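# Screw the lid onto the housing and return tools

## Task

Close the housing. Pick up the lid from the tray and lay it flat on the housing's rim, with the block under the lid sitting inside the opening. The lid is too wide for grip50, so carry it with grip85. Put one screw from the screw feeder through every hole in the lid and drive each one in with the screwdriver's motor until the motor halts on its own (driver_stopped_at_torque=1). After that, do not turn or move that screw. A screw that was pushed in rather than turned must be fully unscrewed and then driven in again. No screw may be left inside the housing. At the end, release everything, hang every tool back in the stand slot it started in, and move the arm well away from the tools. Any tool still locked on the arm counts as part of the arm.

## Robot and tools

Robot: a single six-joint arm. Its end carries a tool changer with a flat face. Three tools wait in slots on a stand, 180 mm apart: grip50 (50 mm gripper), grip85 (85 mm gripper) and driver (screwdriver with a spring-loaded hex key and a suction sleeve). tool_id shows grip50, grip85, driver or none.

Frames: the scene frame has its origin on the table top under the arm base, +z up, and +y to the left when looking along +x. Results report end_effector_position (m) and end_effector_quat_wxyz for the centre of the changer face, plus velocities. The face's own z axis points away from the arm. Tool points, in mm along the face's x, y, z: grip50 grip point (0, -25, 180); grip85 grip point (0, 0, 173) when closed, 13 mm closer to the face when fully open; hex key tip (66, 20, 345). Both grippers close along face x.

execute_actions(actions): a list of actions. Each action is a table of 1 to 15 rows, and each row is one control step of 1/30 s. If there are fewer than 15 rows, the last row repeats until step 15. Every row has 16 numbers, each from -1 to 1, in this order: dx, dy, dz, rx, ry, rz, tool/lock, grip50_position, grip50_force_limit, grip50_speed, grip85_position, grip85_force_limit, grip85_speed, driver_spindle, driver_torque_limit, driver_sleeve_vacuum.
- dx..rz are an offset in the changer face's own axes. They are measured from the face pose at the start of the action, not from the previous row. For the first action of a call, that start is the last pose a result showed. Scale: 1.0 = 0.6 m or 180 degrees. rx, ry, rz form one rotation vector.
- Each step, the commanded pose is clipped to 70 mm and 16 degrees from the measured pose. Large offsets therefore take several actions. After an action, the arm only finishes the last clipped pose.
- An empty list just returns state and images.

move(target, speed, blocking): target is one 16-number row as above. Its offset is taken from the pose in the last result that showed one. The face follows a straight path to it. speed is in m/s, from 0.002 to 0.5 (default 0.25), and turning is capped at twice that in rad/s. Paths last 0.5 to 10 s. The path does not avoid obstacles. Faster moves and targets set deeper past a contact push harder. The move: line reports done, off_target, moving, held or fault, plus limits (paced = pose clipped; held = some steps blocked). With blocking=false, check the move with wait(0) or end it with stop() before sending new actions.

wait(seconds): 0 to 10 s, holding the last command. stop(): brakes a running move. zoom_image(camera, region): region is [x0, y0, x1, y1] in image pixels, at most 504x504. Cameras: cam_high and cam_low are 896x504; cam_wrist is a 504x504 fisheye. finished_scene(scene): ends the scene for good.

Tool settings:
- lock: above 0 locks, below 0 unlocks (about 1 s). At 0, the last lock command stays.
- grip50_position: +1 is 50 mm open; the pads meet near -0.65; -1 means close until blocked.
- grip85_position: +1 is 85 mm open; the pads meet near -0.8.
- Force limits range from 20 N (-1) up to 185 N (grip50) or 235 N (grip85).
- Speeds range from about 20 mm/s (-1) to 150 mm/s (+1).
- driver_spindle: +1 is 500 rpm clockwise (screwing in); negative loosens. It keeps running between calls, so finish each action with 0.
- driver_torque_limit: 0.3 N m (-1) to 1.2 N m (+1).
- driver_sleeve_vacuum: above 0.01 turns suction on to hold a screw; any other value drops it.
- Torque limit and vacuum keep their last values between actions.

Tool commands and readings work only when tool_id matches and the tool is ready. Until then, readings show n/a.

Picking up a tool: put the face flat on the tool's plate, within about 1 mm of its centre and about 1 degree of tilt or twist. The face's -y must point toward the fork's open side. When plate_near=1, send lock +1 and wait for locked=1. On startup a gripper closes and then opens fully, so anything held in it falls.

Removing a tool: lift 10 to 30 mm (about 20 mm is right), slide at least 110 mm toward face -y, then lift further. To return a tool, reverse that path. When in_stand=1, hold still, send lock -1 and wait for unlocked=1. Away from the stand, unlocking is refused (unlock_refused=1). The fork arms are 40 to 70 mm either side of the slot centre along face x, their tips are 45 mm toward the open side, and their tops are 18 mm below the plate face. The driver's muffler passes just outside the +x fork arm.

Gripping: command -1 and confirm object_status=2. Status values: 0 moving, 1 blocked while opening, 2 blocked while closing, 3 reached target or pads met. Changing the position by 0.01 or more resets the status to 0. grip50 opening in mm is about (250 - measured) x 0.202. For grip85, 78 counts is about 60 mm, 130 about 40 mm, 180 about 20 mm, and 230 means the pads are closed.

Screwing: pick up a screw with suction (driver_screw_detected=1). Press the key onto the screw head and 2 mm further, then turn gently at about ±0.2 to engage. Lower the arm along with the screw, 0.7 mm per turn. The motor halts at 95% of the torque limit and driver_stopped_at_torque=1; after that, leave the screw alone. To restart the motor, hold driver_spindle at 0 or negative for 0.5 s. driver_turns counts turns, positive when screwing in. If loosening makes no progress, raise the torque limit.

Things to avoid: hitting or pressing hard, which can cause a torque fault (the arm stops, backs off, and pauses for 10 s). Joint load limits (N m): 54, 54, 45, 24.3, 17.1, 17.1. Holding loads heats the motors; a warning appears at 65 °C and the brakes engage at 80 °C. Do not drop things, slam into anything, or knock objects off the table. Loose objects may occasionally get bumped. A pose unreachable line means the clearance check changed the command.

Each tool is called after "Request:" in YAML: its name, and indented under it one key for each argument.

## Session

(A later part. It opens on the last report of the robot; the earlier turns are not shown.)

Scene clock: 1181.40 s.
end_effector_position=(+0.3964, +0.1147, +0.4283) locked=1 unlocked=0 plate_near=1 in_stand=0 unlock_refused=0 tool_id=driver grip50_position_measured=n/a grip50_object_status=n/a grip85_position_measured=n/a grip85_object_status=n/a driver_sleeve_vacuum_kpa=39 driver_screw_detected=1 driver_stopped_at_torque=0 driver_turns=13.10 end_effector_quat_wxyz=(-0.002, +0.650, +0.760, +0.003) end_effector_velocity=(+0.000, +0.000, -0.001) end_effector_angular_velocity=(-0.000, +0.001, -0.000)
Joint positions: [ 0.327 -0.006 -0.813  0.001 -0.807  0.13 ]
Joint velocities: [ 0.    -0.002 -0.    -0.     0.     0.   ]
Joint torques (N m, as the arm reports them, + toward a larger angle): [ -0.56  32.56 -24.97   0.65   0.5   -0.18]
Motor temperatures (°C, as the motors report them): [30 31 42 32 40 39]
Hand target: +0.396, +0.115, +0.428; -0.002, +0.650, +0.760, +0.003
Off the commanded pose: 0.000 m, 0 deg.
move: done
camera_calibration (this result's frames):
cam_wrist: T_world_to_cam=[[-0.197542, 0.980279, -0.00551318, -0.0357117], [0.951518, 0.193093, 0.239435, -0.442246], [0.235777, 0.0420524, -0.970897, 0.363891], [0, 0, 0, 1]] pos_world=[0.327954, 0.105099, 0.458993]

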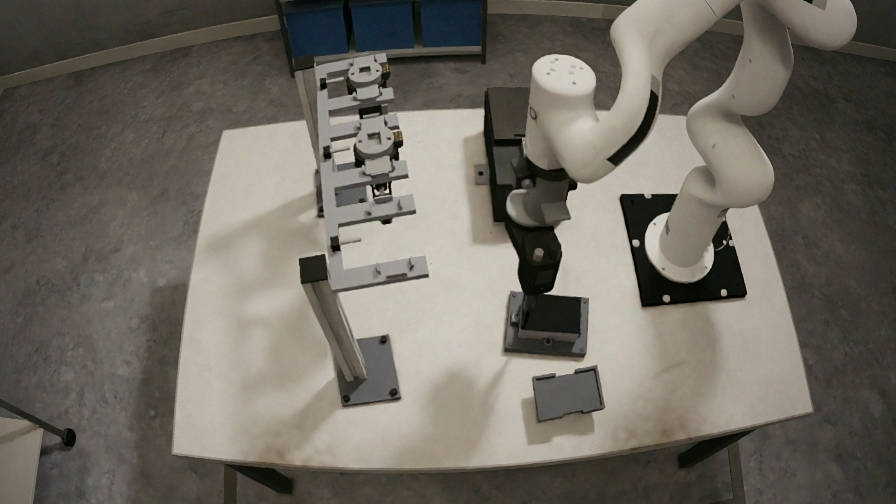

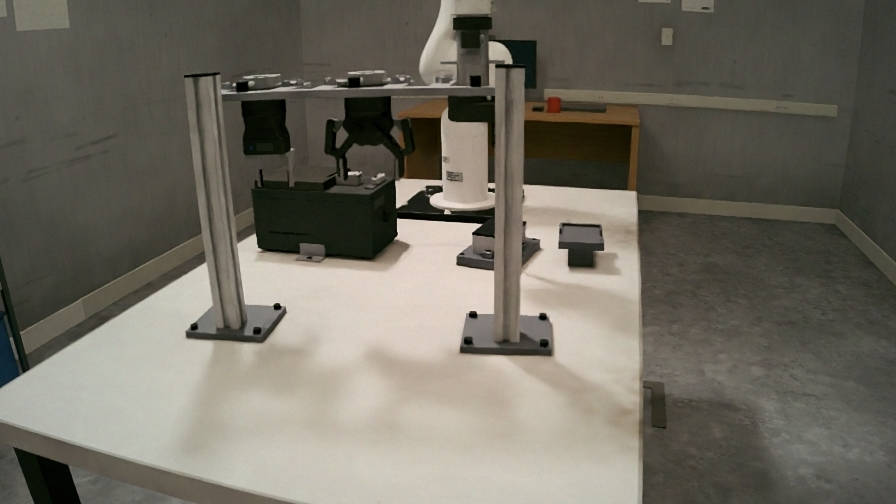

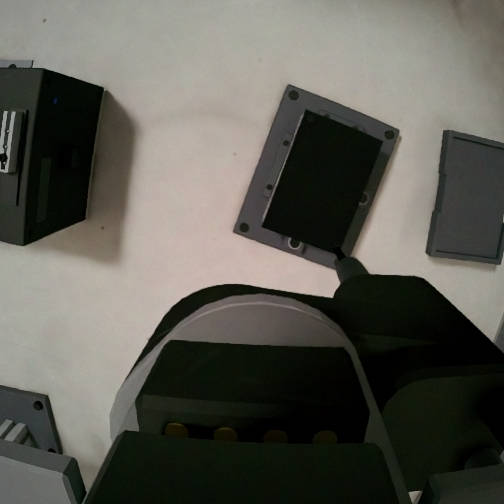

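Request:
move:
  target: [0,0,0.008,0,0,0,0,1,0,0,1,0,0,0,0,1]
  speed: 0.012

Request:
execute_actions:
  actions:
    - [[0,0,0.0015,0,0,0,0,1,0,0,1,0,0,0,0,1]]
    - [[0,0,0.001,0,0,0,0,1,0,0,1,0,0,0,0,1]]

Scene clock: 1190.03 s.
end_effector_position=(+0.3964, +0.1148, +0.4236) locked=1 unlocked=0 plate_near=1 in_stand=0 unlock_refused=0 tool_id=driver grip50_position_measured=n/a grip50_object_status=n/a grip85_position_measured=n/a grip85_object_status=n/a driver_sleeve_vacuum_kpa=34 driver_screw_detected=1 driver_stopped_at_torque=0 driver_turns=13.10 end_effector_quat_wxyz=(-0.002, +0.650, +0.760, +0.003) end_effector_velocity=(-0.001, -0.001, -0.002) end_effector_angular_velocity=(-0.002, +0.006, +0.000)
Joint positions: [ 0.327 -0.011 -0.807  0.001 -0.795  0.13 ]
Joint velocities: [-0.    -0.001  0.003 -0.    -0.003 -0.   ]
Joint torques (N m, as the arm reports them, + toward a larger angle): [ -2.19  31.95 -24.89   0.89   0.41  -0.31]
Motor temperatures (°C, as the motors report them): [30 31 42 32 40 39]
Hand target: +0.396, +0.115, +0.423; -0.002, +0.650, +0.760, +0.003
Off the commanded pose: 0.000 m, 0 deg.
move: done
camera_calibration (this result's frames):
cam_wrist: T_world_to_cam=[[-0.197507, 0.980286, -0.0055033, -0.0357828], [0.951473, 0.193047, 0.239651, -0.441238], [0.235989, 0.0420965, -0.970843, 0.359196], [0, 0, 0, 1]] pos_world=[0.327992, 0.105136, 0.454269]

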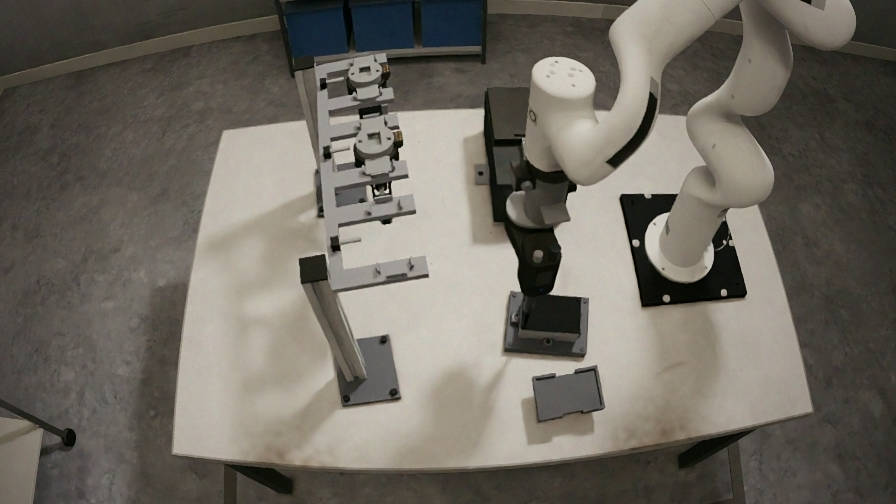

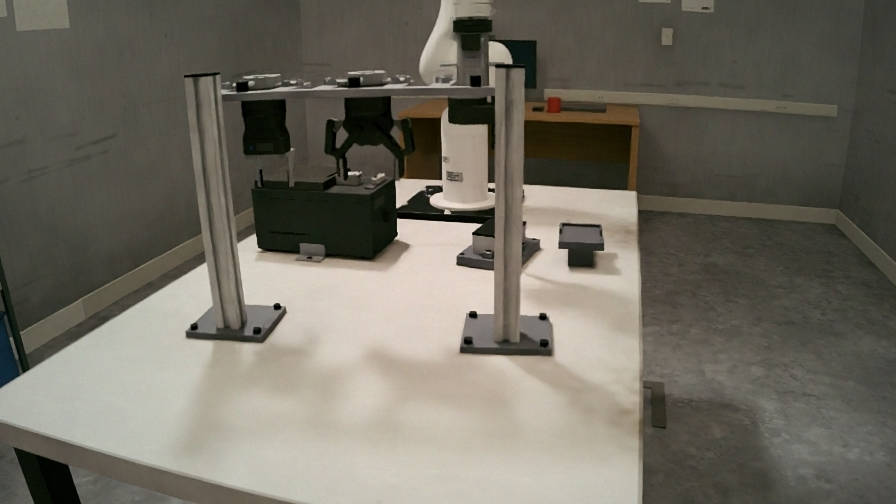

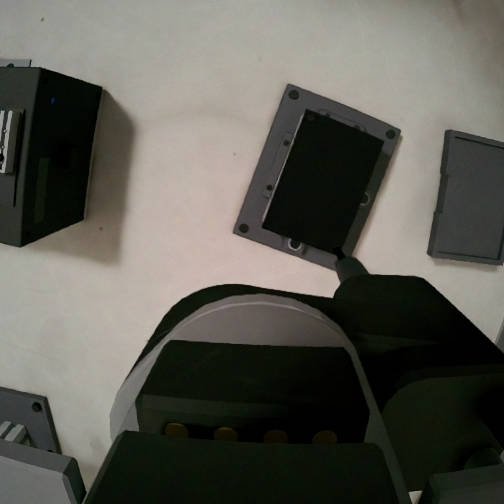

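Scene clock: 1191.03 s.
end_effector_position=(+0.3964, +0.1148, +0.4221) locked=1 unlocked=0 plate_near=1 in_stand=0 unlock_refused=0 tool_id=driver grip50_position_measured=n/a grip50_object_status=n/a grip85_position_measured=n/a grip85_object_status=n/a driver_sleeve_vacuum_kpa=33 driver_screw_detected=1 driver_stopped_at_torque=0 driver_turns=13.10 end_effector_quat_wxyz=(-0.002, +0.650, +0.760, +0.003) end_effector_velocity=(+0.000, +0.000, +0.000) end_effector_angular_velocity=(+0.000, -0.001, +0.002)
Joint positions: [ 0.327 -0.013 -0.805  0.001 -0.791  0.13 ]
Joint velocities: [ 0.001 -0.001 -0.001 -0.     0.    -0.001]
Joint torques (N m, as the arm reports them, + toward a larger angle): [ -1.38  32.94 -24.28   0.83   0.45  -0.32]
Motor temperatures (°C, as the motors report them): [30 31 42 32 40 39]
Hand target: +0.396, +0.115, +0.422; -0.002, +0.650, +0.760, +0.003
Off the commanded pose: 0.000 m, 0 deg.
Step readings (end_effector_position; steps 1 to 15: 1st action; 16 to 30: 2nd action):
0: (+0.3964, +0.1148, +0.4236)
1: (+0.3964, +0.1148, +0.4235)
2: (+0.3964, +0.1148, +0.4234)
4: (+0.3964, +0.1148, +0.4230)
8: (+0.3964, +0.1148, +0.4227)
15: (+0.3964, +0.1148, +0.4227)
16: (+0.3964, +0.1148, +0.4227)
17: (+0.3964, +0.1148, +0.4226)
19: (+0.3965, +0.1148, +0.4223)
23: (+0.3964, +0.1148, +0.4221)
30: end_effector_position above
camera_calibration (this result's frames):
cam_wrist: T_world_to_cam=[[-0.197506, 0.980286, -0.00550919, -0.0357959], [0.951475, 0.193048, 0.23964, -0.440877], [0.235979, 0.0420884, -0.970846, 0.357754], [0, 0, 0, 1]] pos_world=[0.327991, 0.105143, 0.452778]

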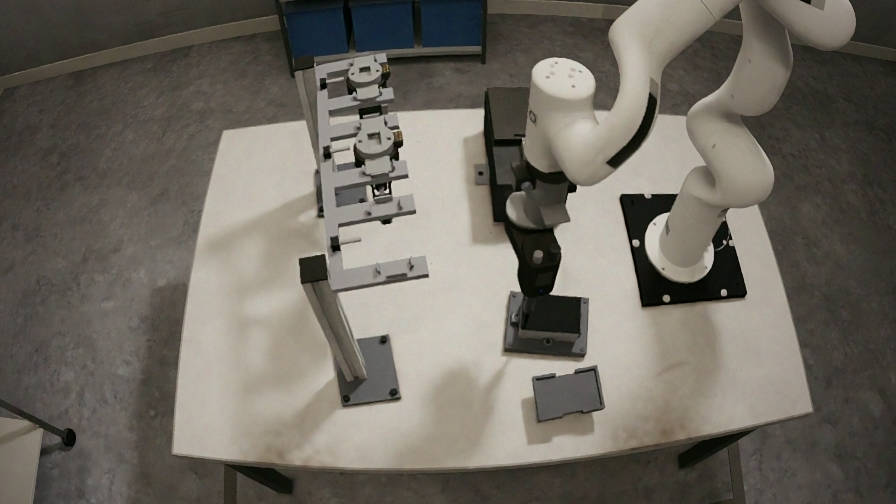

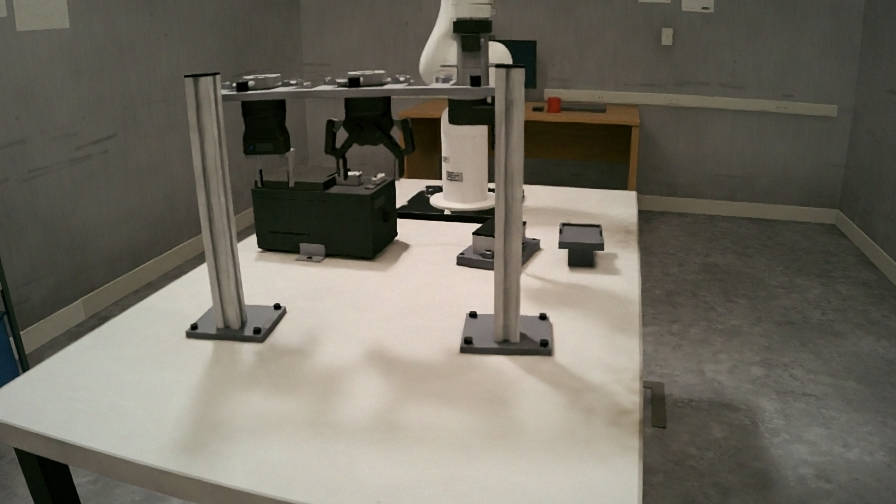

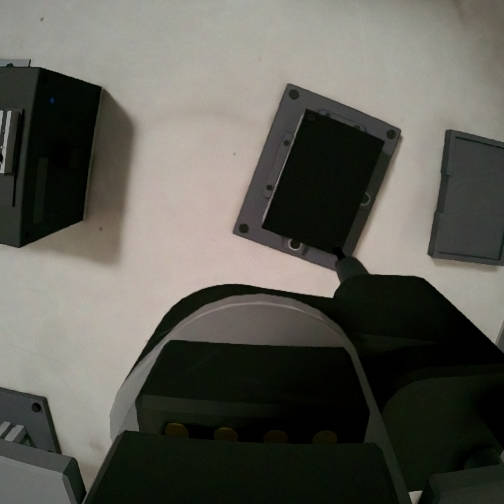

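Request:
execute_actions:
  actions:
    - [[0,0,0.0008,0,0,0,0,1,0,0,1,0,0,0.2,0,1]]
    - [[0,0,0.001,0,0,0,0,1,0,0,1,0,0,0.2,0,1]]
    - [[0,0,0.001,0,0,0,0,1,0,0,1,0,0,0.2,0,1]]
    - [[0,0,0.0011,0,0,0,0,1,0,0,1,0,0,0.2,0,1]]
    - [[0,0,0.0011,0,0,0,0,1,0,0,1,0,0,0.2,0,1]]
    - [[0,0,0.0005,0,0,0,0,1,0,0,1,0,0,0,0,1]]

Scene clock: 1201.67 s.
end_effector_position=(+0.3965, +0.1148, +0.4188) locked=1 unlocked=0 plate_near=1 in_stand=0 unlock_refused=0 tool_id=driver grip50_position_measured=n/a grip50_object_status=n/a grip85_position_measured=n/a grip85_object_status=n/a driver_sleeve_vacuum_kpa=34 driver_screw_detected=1 driver_stopped_at_torque=0 driver_turns=17.21 end_effector_quat_wxyz=(-0.002, +0.650, +0.760, +0.003) end_effector_velocity=(+0.000, -0.000, +0.000) end_effector_angular_velocity=(-0.001, +0.000, +0.001)
Joint positions: [ 0.327 -0.017 -0.801  0.001 -0.783  0.13 ]
Joint velocities: [ 0.     0.    -0.001 -0.001 -0.001 -0.   ]
Joint torques (N m, as the arm reports them, + toward a larger angle): [ -1.16  32.28 -24.48   0.5    0.26  -0.27]
Motor temperatures (°C, as the motors report them): [30 31 42 32 40 39]
Hand target: +0.396, +0.115, +0.419; -0.002, +0.650, +0.760, +0.003
Off the commanded pose: 0.000 m, 0 deg.
Step readings (end_effector_position; steps 1 to 15: 1st action; 16 to 30: 2nd action; 31 to 45: 3rd action; 46 to 60: 4th action; 61 to 75: 5th action; 76 to 90: 6th action):
0: (+0.3964, +0.1148, +0.4221)
1: (+0.3964, +0.1148, +0.4221)
2: (+0.3964, +0.1148, +0.4220)
4: (+0.3964, +0.1148, +0.4218)
8: (+0.3964, +0.1148, +0.4216)
15: (+0.3964, +0.1148, +0.4216)
16: (+0.3964, +0.1148, +0.4216)
17: (+0.3964, +0.1148, +0.4215)
19: (+0.3964, +0.1148, +0.4212)
23: (+0.3964, +0.1148, +0.4210)
30: (+0.3964, +0.1148, +0.4210)
31: (+0.3964, +0.1148, +0.4210)
32: (+0.3964, +0.1148, +0.4209)
34: (+0.3965, +0.1148, +0.4206)
38: (+0.3964, +0.1148, +0.4204)
45: (+0.3964, +0.1148, +0.4204)
46: (+0.3964, +0.1148, +0.4204)
47: (+0.3965, +0.1148, +0.4203)
49: (+0.3965, +0.1148, +0.4200)
53: (+0.3964, +0.1148, +0.4198)
60: (+0.3964, +0.1148, +0.4198)
61: (+0.3964, +0.1148, +0.4197)
62: (+0.3965, +0.1148, +0.4197)
64: (+0.3965, +0.1148, +0.4194)
68: (+0.3964, +0.1148, +0.4191)
75: (+0.3964, +0.1148, +0.4191)
76: (+0.3964, +0.1148, +0.4191)
77: (+0.3965, +0.1148, +0.4191)
79: (+0.3965, +0.1148, +0.4189)
83: (+0.3965, +0.1148, +0.4188)
90: end_effector_position above
camera_calibration (this result's frames):
cam_wrist: T_world_to_cam=[[-0.19748, 0.980292, -0.00549886, -0.0358468], [0.951431, 0.193011, 0.239846, -0.44021], [0.236181, 0.0421331, -0.970795, 0.354486], [0, 0, 0, 1]] pos_world=[0.328027, 0.10517, 0.449519]

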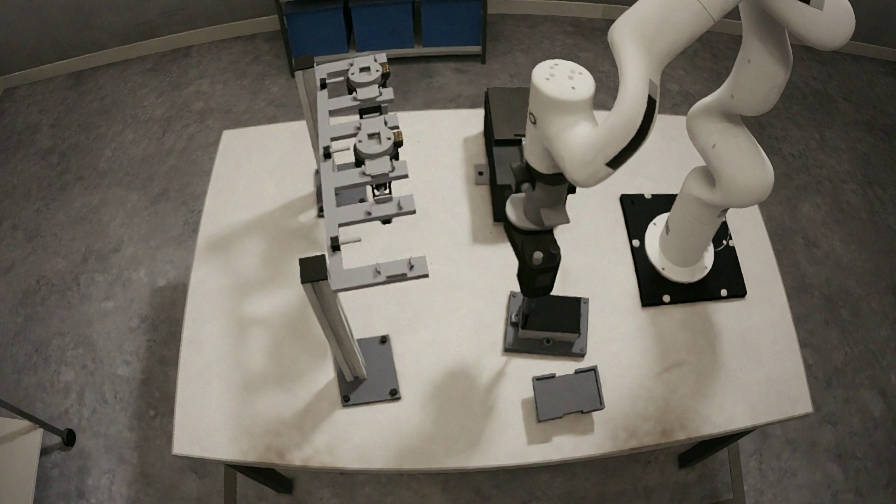

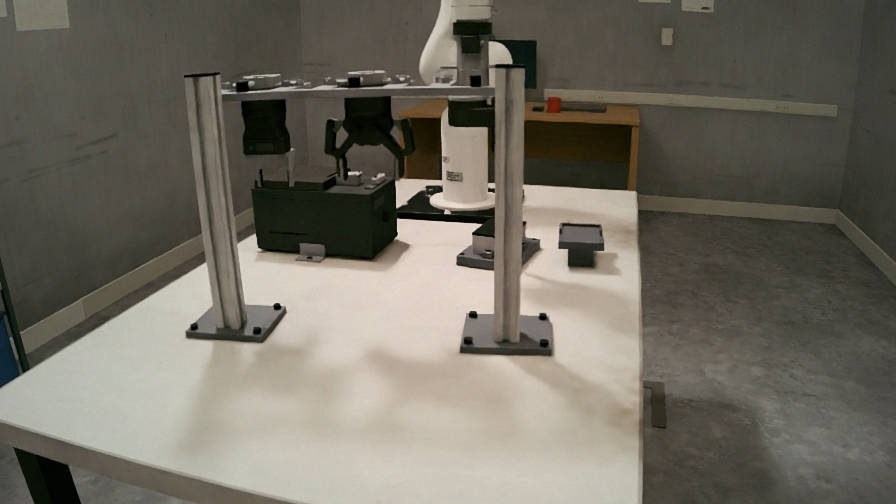

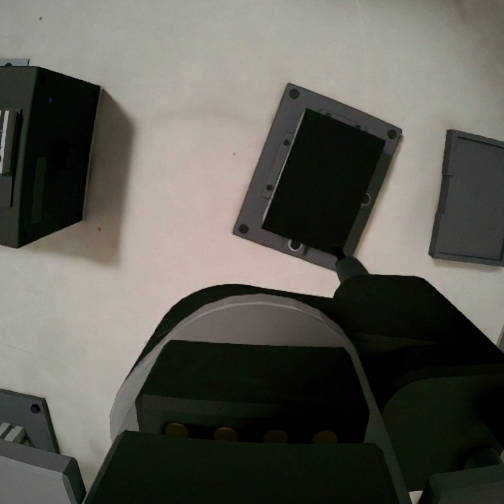

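Request:
execute_actions:
  actions:
    - [[0,0,0.0012,0,0,0,0,1,0,0,1,0,0,0.2,0,1]]
    - [[0,0,0.0011,0,0,0,0,1,0,0,1,0,0,0.2,0,1]]
    - [[0,0,0.0011,0,0,0,0,1,0,0,1,0,0,0.2,0,1]]
    - [[0,0,0.0011,0,0,0,0,1,0,0,1,0,0,0.2,0,1]]
    - [[0,0,0,0,0,0,0,1,0,0,1,0,0,0,0,1]]

Scene clock: 1216.93 s.
end_effector_position=(+0.3966, +0.1148, +0.4162) locked=1 unlocked=0 plate_near=1 in_stand=0 unlock_refused=0 tool_id=driver grip50_position_measured=n/a grip50_object_status=n/a grip85_position_measured=n/a grip85_object_status=n/a driver_sleeve_vacuum_kpa=40 driver_screw_detected=1 driver_stopped_at_torque=0 driver_turns=20.49 end_effector_quat_wxyz=(-0.002, +0.650, +0.760, +0.003) end_effector_velocity=(-0.000, -0.000, -0.000) end_effector_angular_velocity=(+0.000, -0.000, -0.001)
Joint positions: [ 0.327 -0.02  -0.798  0.001 -0.776  0.13 ]
Joint velocities: [-0.    -0.     0.001  0.     0.001 -0.   ]
Joint torques (N m, as the arm reports them, + toward a larger angle): [ -1.6   31.3  -23.01   0.64  -0.12  -0.3 ]
Motor temperatures (°C, as the motors report them): [30 31 42 32 40 39]
Hand target: +0.397, +0.115, +0.416; -0.002, +0.650, +0.760, +0.003
Off the commanded pose: 0.000 m, 0 deg.
Step readings (end_effector_position; steps 1 to 15: 1st action; 16 to 30: 2nd action; 31 to 45: 3rd action; 46 to 60: 4th action; 61 to 75: 5th action):
0: (+0.3964, +0.1148, +0.4188)
1: (+0.3964, +0.1148, +0.4188)
2: (+0.3965, +0.1148, +0.4187)
4: (+0.3966, +0.1148, +0.4185)
8: (+0.3966, +0.1148, +0.4183)
15: (+0.3965, +0.1148, +0.4181)
16: (+0.3965, +0.1148, +0.4181)
17: (+0.3965, +0.1148, +0.4180)
19: (+0.3966, +0.1148, +0.4178)
23: (+0.3966, +0.1148, +0.4176)
30: (+0.3966, +0.1148, +0.4175)
31: (+0.3966, +0.1148, +0.4175)
32: (+0.3966, +0.1148, +0.4174)
34: (+0.3966, +0.1148, +0.4171)
38: (+0.3966, +0.1148, +0.4169)
45: (+0.3966, +0.1148, +0.4169)
46: (+0.3966, +0.1148, +0.4168)
47: (+0.3966, +0.1148, +0.4168)
49: (+0.3966, +0.1148, +0.4164)
53: (+0.3966, +0.1148, +0.4162)
60: (+0.3966, +0.1148, +0.4162)
61: (+0.3966, +0.1148, +0.4162)
62: (+0.3966, +0.1148, +0.4162)
64: (+0.3966, +0.1148, +0.4162)
68: (+0.3966, +0.1148, +0.4162)
75: end_effector_position above
camera_calibration (this result's frames):
cam_wrist: T_world_to_cam=[[-0.197409, 0.980306, -0.00543537, -0.0359429], [0.951309, 0.192903, 0.240415, -0.439862], [0.236729, 0.0422893, -0.970655, 0.351615], [0, 0, 0, 1]] pos_world=[0.328112, 0.105216, 0.446851]

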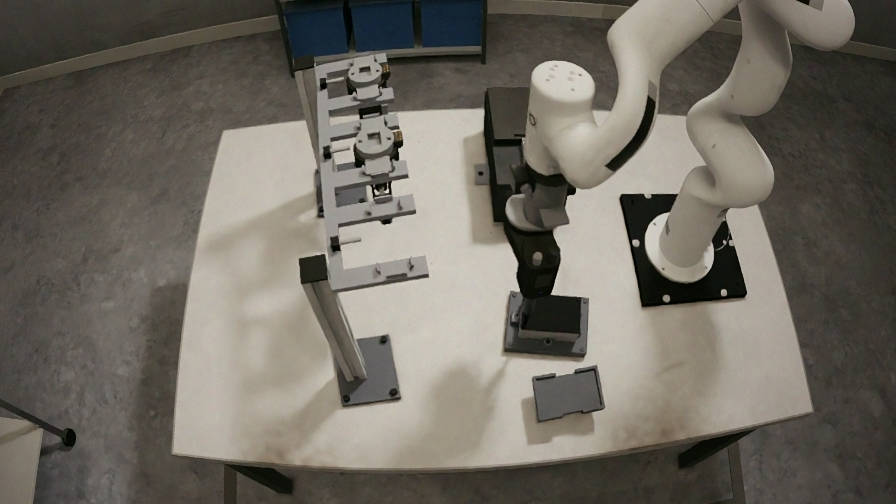

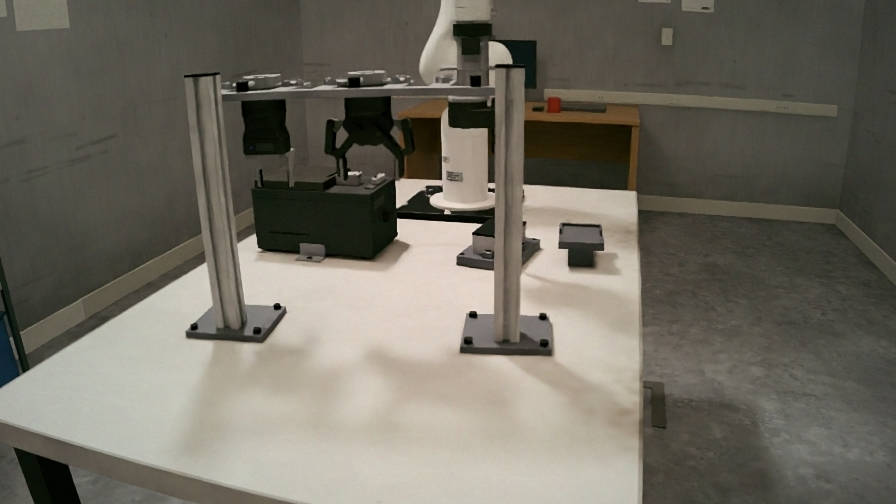

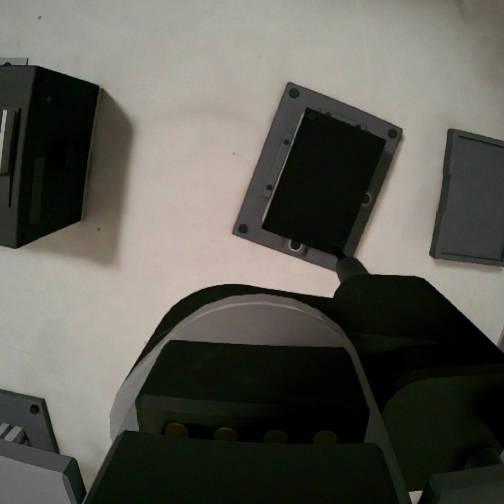

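Request:
execute_actions:
  actions:
    - [[0,0,0,0,0,0,0,1,0,0,1,0,0,0.2,0,1]]
    - [[0,0,0,0,0,0,0,1,0,0,1,0,0,0.2,0,1]]
    - [[0,0,0,0,0,0,0,1,0,0,1,0,0,0,0,1]]

Scene clock: 1228.97 s.
end_effector_position=(+0.3965, +0.1148, +0.4160) locked=1 unlocked=0 plate_near=1 in_stand=0 unlock_refused=0 tool_id=driver grip50_position_measured=n/a grip50_object_status=n/a grip85_position_measured=n/a grip85_object_status=n/a driver_sleeve_vacuum_kpa=14 driver_screw_detected=0 driver_stopped_at_torque=0 driver_turns=22.10 end_effector_quat_wxyz=(-0.002, +0.650, +0.760, +0.003) end_effector_velocity=(-0.000, +0.000, -0.000) end_effector_angular_velocity=(-0.000, +0.001, -0.000)
Joint positions: [ 0.327 -0.02  -0.797  0.001 -0.776  0.13 ]
Joint velocities: [ 0. -0.  0.  0. -0.  0.]
Joint torques (N m, as the arm reports them, + toward a larger angle): [ -2.    33.96 -23.95   0.97  -0.38  -0.37]
Motor temperatures (°C, as the motors report them): [30 31 42 32 40 39]
Hand target: +0.397, +0.115, +0.416; -0.002, +0.650, +0.760, +0.003
Off the commanded pose: 0.000 m, 0 deg.
Step readings (end_effector_position; steps 1 to 15: 1st action; 16 to 30: 2nd action; 31 to 45: 3rd action):
0: (+0.3966, +0.1148, +0.4162)
1: (+0.3966, +0.1148, +0.4162)
2: (+0.3966, +0.1148, +0.4162)
4: (+0.3966, +0.1148, +0.4162)
8: (+0.3965, +0.1148, +0.4161)
15: (+0.3965, +0.1148, +0.4160)
16: (+0.3965, +0.1148, +0.4160)
17: (+0.3965, +0.1148, +0.4160)
19: (+0.3965, +0.1148, +0.4160)
23: (+0.3965, +0.1148, +0.4160)
30: (+0.3965, +0.1148, +0.4160)
31: (+0.3965, +0.1148, +0.4160)
32: (+0.3965, +0.1148, +0.4160)
34: (+0.3965, +0.1148, +0.4160)
38: (+0.3965, +0.1148, +0.4160)
45: end_effector_position above
camera_calibration (this result's frames):
cam_wrist: T_world_to_cam=[[-0.197401, 0.980308, -0.00546213, -0.0359353], [0.951359, 0.19291, 0.240213, -0.439699], [0.236536, 0.0422218, -0.970705, 0.351555], [0, 0, 0, 1]] pos_world=[0.328062, 0.105207, 0.446681]

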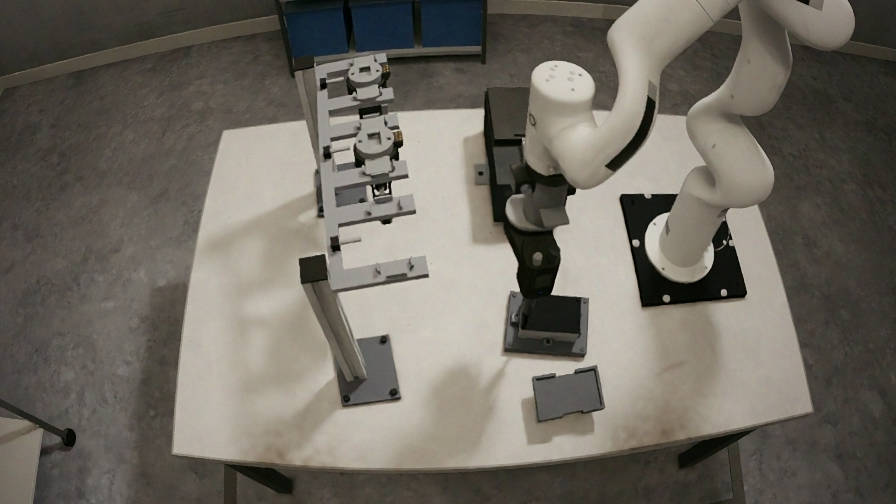

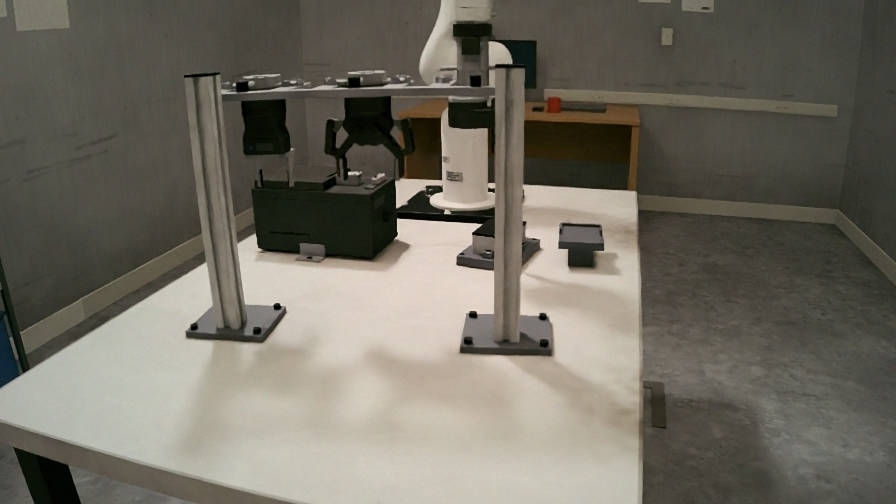

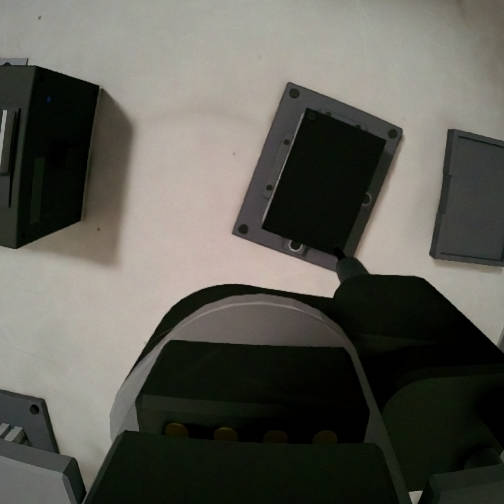

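Request:
execute_actions:
  actions:
    - [[0,0,0.0018,0,0,0,0,1,0,0,1,0,0,0.2,0,1]]
    - [[0,0,0.0013,0,0,0,0,1,0,0,1,0,0,0.2,0,1]]
    - [[0,0,0.0012,0,0,0,0,1,0,0,1,0,0,0.2,0,1]]
    - [[0,0,0.0011,0,0,0,0,1,0,0,1,0,0,0.2,0,1]]
    - [[0,0,0.0008,0,0,0,0,1,0,0,1,0,0,0.2,0,1]]
    - [[0,0,0,0,0,0,0,1,0,0,1,0,0,0,0,1]]

Scene clock: 1240.37 s.
end_effector_position=(+0.3966, +0.1149, +0.4123) locked=1 unlocked=0 plate_near=1 in_stand=0 unlock_refused=0 tool_id=driver grip50_position_measured=n/a grip50_object_status=n/a grip85_position_measured=n/a grip85_object_status=n/a driver_sleeve_vacuum_kpa=40 driver_screw_detected=1 driver_stopped_at_torque=1 driver_turns=23.54 end_effector_quat_wxyz=(-0.002, +0.650, +0.760, +0.003) end_effector_velocity=(-0.000, +0.000, +0.000) end_effector_angular_velocity=(-0.000, -0.000, +0.000)
Joint positions: [ 0.327 -0.025 -0.793  0.001 -0.767  0.13 ]
Joint velocities: [ 0.     0.    -0.    -0.    -0.001  0.   ]
Joint torques (N m, as the arm reports them, + toward a larger angle): [ -1.26  29.94 -23.15   0.38  -0.09  -0.42]
Motor temperatures (°C, as the motors report them): [30 31 42 32 40 39]
Hand target: +0.397, +0.115, +0.412; -0.002, +0.650, +0.760, +0.003
Off the commanded pose: 0.000 m, 0 deg.
Step readings (end_effector_position; steps 1 to 15: 1st action; 16 to 30: 2nd action; 31 to 45: 3rd action; 46 to 60: 4th action; 61 to 75: 5th action; 76 to 90: 6th action):
0: (+0.3965, +0.1148, +0.4160)
1: (+0.3965, +0.1148, +0.4160)
2: (+0.3965, +0.1148, +0.4159)
4: (+0.3965, +0.1148, +0.4154)
8: (+0.3965, +0.1148, +0.4150)
15: (+0.3965, +0.1148, +0.4149)
16: (+0.3965, +0.1148, +0.4149)
17: (+0.3965, +0.1148, +0.4148)
19: (+0.3966, +0.1149, +0.4145)
23: (+0.3966, +0.1149, +0.4143)
30: (+0.3965, +0.1149, +0.4141)
31: (+0.3965, +0.1149, +0.4141)
32: (+0.3965, +0.1149, +0.4140)
34: (+0.3965, +0.1149, +0.4137)
38: (+0.3966, +0.1149, +0.4135)
45: (+0.3966, +0.1149, +0.4134)
46: (+0.3966, +0.1149, +0.4134)
47: (+0.3966, +0.1149, +0.4134)
49: (+0.3966, +0.1149, +0.4130)
53: (+0.3966, +0.1149, +0.4128)
60: (+0.3966, +0.1149, +0.4128)
61: (+0.3966, +0.1149, +0.4128)
62: (+0.3966, +0.1149, +0.4127)
64: (+0.3966, +0.1149, +0.4125)
68: (+0.3966, +0.1149, +0.4123)
75: (+0.3966, +0.1149, +0.4123)
76: (+0.3966, +0.1149, +0.4123)
77: (+0.3966, +0.1149, +0.4123)
79: (+0.3966, +0.1149, +0.4123)
83: (+0.3966, +0.1149, +0.4123)
90: end_effector_position above
camera_calibration (this result's frames):
cam_wrist: T_world_to_cam=[[-0.197713, 0.980245, -0.00546514, -0.0358652], [0.951235, 0.193202, 0.240467, -0.438946], [0.236772, 0.0423447, -0.970642, 0.347823], [0, 0, 0, 1]] pos_world=[0.328095, 0.105233, 0.442968]

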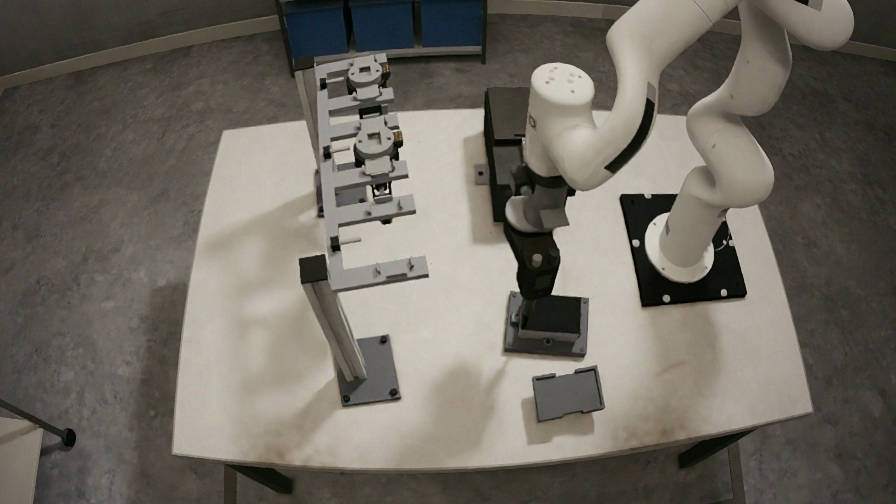

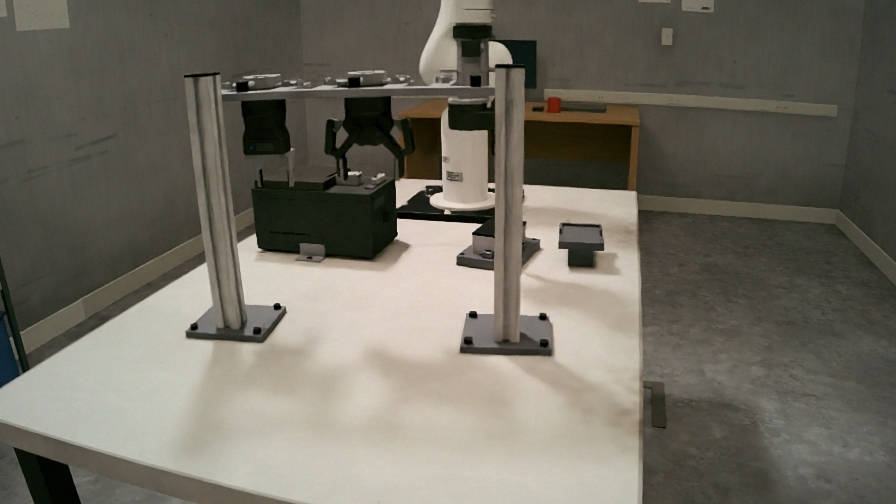

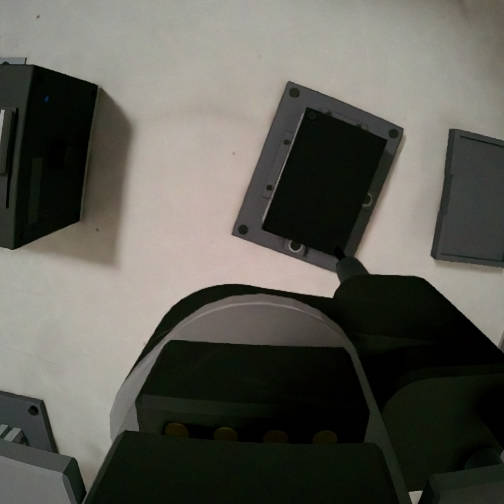

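Request:
move:
  target: [0,0,-0.07,0,0,0,0,1,0,0,1,0,0,0,0,0]
  speed: 0.05

Request:
zoom_image:
  camera: "cam_wrist"
  region: [250,90,410,270]

Scene clock: 1255.67 s.
end_effector_position=(+0.3964, +0.1147, +0.4541) locked=1 unlocked=0 plate_near=1 in_stand=0 unlock_refused=0 tool_id=driver grip50_position_measured=n/a grip50_object_status=n/a grip85_position_measured=n/a grip85_object_status=n/a driver_sleeve_vacuum_kpa=0 driver_screw_detected=0 driver_stopped_at_torque=1 driver_turns=23.54 end_effector_quat_wxyz=(-0.002, +0.650, +0.760, +0.003) end_effector_velocity=(-0.000, +0.000, +0.000) end_effector_angular_velocity=(-0.000, +0.002, -0.000)
Joint positions: [ 0.327  0.022 -0.847  0.001 -0.868  0.13 ]
Joint velocities: [ 0.    -0.001 -0.001  0.001 -0.003 -0.   ]
Joint torques (N m, as the arm reports them, + toward a larger angle): [ -0.79  31.8  -25.84   0.92   0.42  -0.31]
Motor temperatures (°C, as the motors report them): [30 31 42 32 40 39]
Hand target: +0.397, +0.115, +0.454; -0.002, +0.650, +0.760, +0.003
Off the commanded pose: 0.000 m, 0 deg.
move: done
camera_calibration (this result's frames):
cam_wrist: T_world_to_cam=[[-0.197848, 0.980218, -0.00538054, -0.0354118], [0.951286, 0.193326, 0.240165, -0.448746], [0.236454, 0.0423977, -0.970717, 0.388604], [0, 0, 0, 1]] pos_world=[0.327992, 0.10499, 0.484807]

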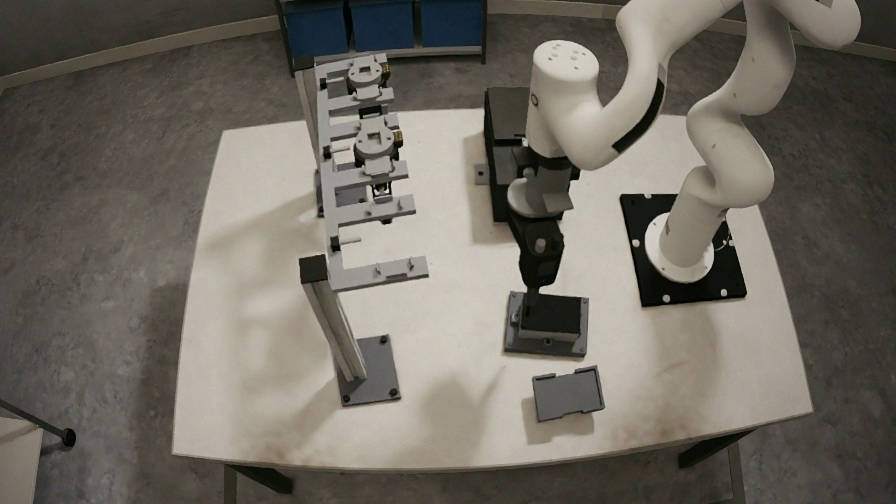

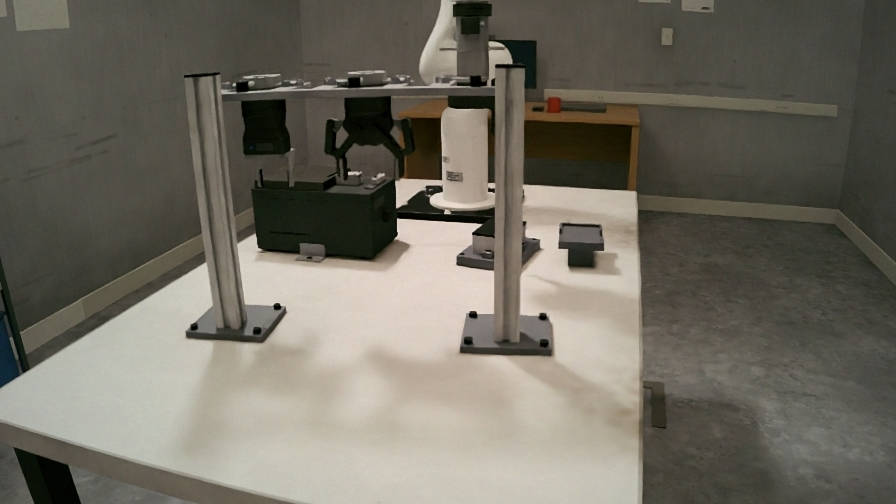

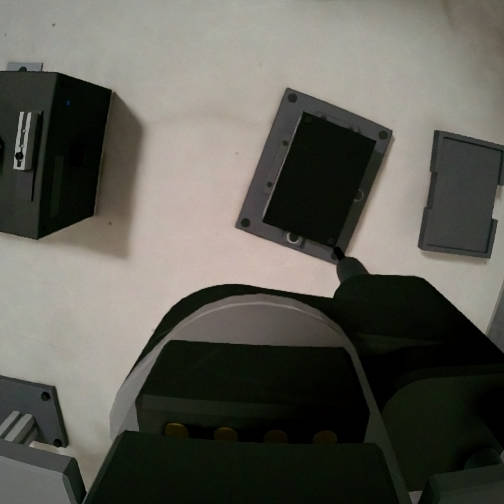

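Region (250, 90, 410, 270) of cam_wrist's 504x504 image, scaled by 2.800, with more detail than that image has.

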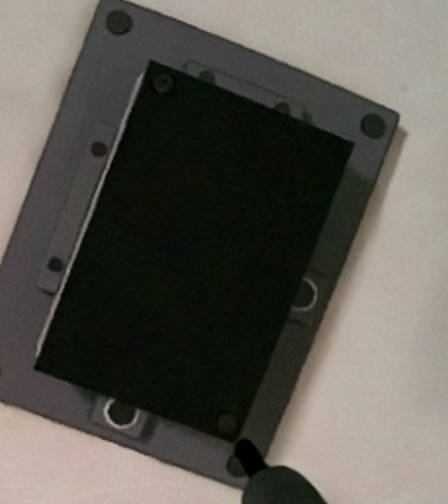

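Request:
zoom_image:
  camera: "cam_low"
  region: [460,205,550,265]

Request:
zoom_image:
  camera: "cam_high"
  region: [500,280,600,350]

Region (460, 205, 550, 265) of cam_low's 896x504 image, scaled by 5.600, with more detail than that image has.

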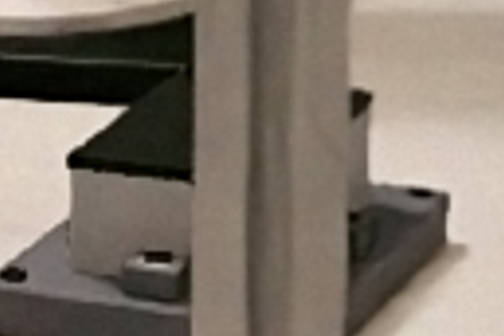

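Region (500, 280, 600, 350) of cam_high's 896x504 image, scaled by 5.040, with more detail than that image has; it fills the top 353 rows of this view, and the rest is white.

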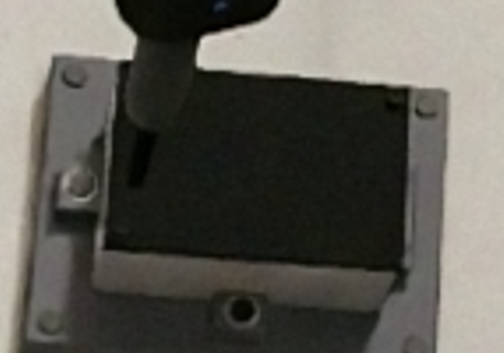

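Request:
move:
  target: [0.0461,0.1761,0.0367,0,0,0,0,1,0,0,1,0,0,0,0,0]
  speed: 0.2

Scene clock: 1271.60 s.
end_effector_position=(+0.4963, +0.1583, +0.4326) locked=1 unlocked=0 plate_near=1 in_stand=0 unlock_refused=0 tool_id=driver grip50_position_measured=n/a grip50_object_status=n/a grip85_position_measured=n/a grip85_object_status=n/a driver_sleeve_vacuum_kpa=0 driver_screw_detected=0 driver_stopped_at_torque=1 driver_turns=23.54 end_effector_quat_wxyz=(-0.002, +0.650, +0.760, +0.003) end_effector_velocity=(+0.001, +0.002, -0.000) end_effector_angular_velocity=(+0.001, -0.003, +0.002)
Joint positions: [ 0.353 -0.267 -1.117  0.001 -0.849  0.156]
Joint velocities: [ 0.002 -0.003 -0.003  0.     0.002 -0.   ]
Joint torques (N m, as the arm reports them, + toward a larger angle): [ -1.75  50.58 -25.62   1.24   0.53  -0.19]
Motor temperatures (°C, as the motors report them): [30 31 42 32 40 39]
Hand target: +0.497, +0.158, +0.432; -0.002, +0.650, +0.760, +0.003
Off the commanded pose: 0.000 m, 0 deg.
move: done
camera_calibration (this result's frames):
cam_wrist: T_world_to_cam=[[-0.197852, 0.980217, -0.00542924, -0.0585073], [0.951388, 0.193361, 0.239734, -0.546895], [0.236041, 0.0422666, -0.970823, 0.342458], [0, 0, 0, 1]] pos_world=[0.427899, 0.148624, 0.463257]

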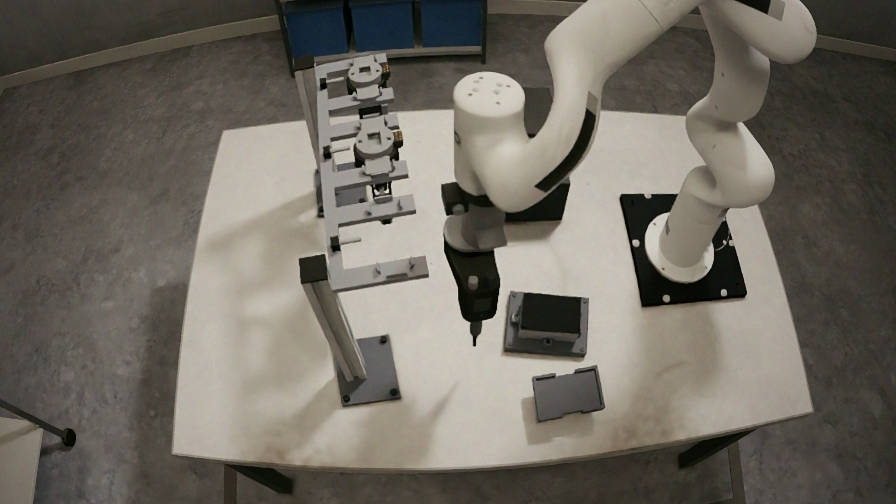

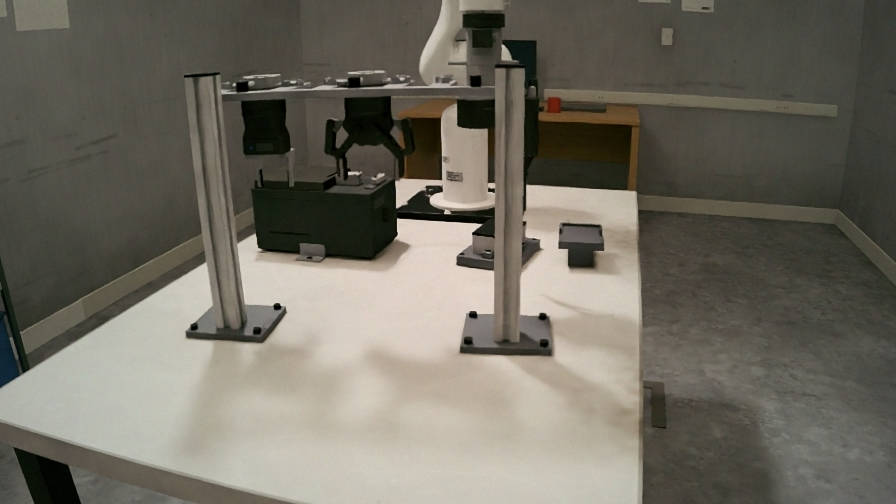

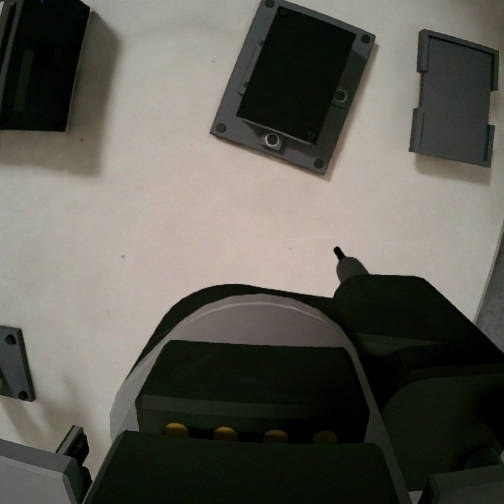

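Request:
move:
  target: [-0.0002,0.2299,0.0008,0,0,0,0,1,0,0,1,0,0,0,0,0]
  speed: 0.1

Scene clock: 1279.87 s.
end_effector_position=(+0.6325, +0.1794, +0.4323) locked=1 unlocked=0 plate_near=1 in_stand=0 unlock_refused=0 tool_id=driver grip50_position_measured=n/a grip50_object_status=n/a grip85_position_measured=n/a grip85_object_status=n/a driver_sleeve_vacuum_kpa=0 driver_screw_detected=0 driver_stopped_at_torque=1 driver_turns=23.54 end_effector_quat_wxyz=(-0.002, +0.650, +0.760, +0.003) end_effector_velocity=(+0.001, +0.000, +0.000) end_effector_angular_velocity=(+0.001, -0.001, -0.000)
Joint positions: [ 0.32  -0.603 -1.581  0.001 -0.977  0.123]
Joint velocities: [-0.    -0.002 -0.004  0.    -0.001 -0.   ]
Joint torques (N m, as the arm reports them, + toward a larger angle): [ -2.53  71.59 -26.15   0.61   0.41  -0.24]
Motor temperatures (°C, as the motors report them): [30 31 42 32 40 39]
Hand target: +0.633, +0.179, +0.432; -0.002, +0.650, +0.760, +0.003
Off the commanded pose: 0.000 m, 0 deg.
move: done
camera_calibration (this result's frames):
cam_wrist: T_world_to_cam=[[-0.198083, 0.98017, -0.00536503, -0.0521775], [0.951412, 0.193582, 0.239461, -0.680362], [0.235751, 0.0423289, -0.970891, 0.309387], [0, 0, 0, 1]] pos_world=[0.564031, 0.169753, 0.463021]

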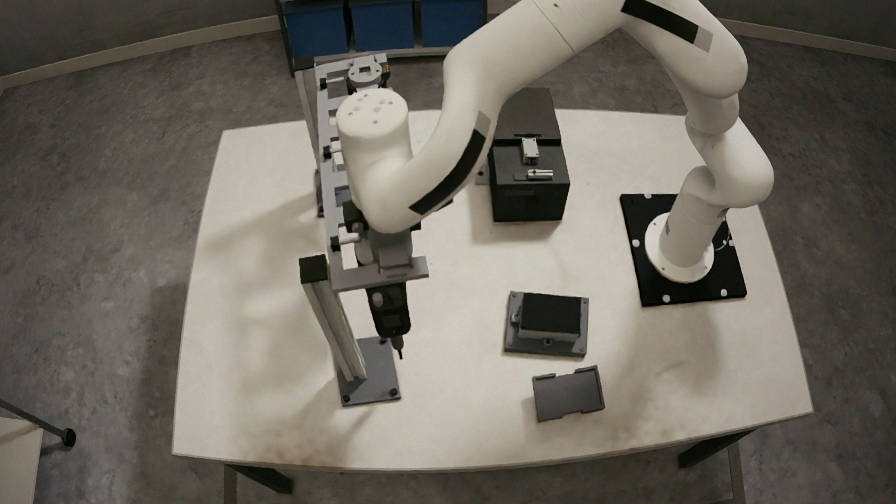

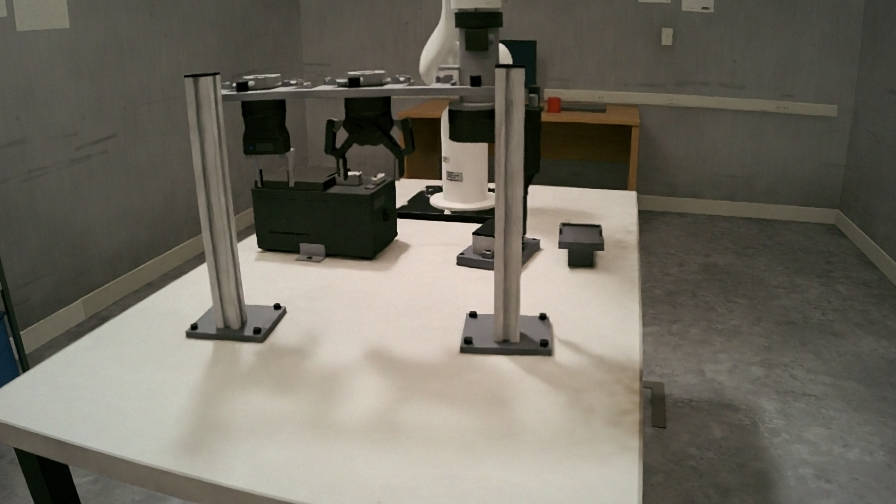

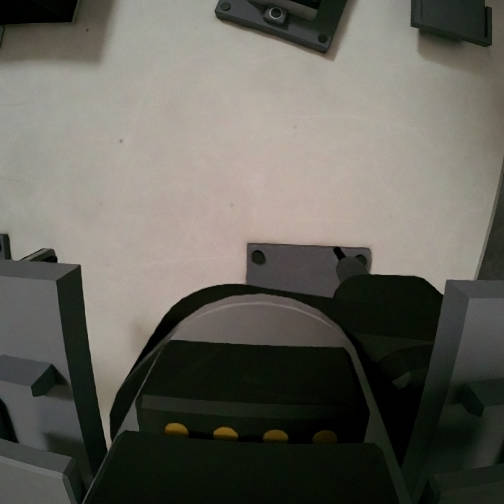

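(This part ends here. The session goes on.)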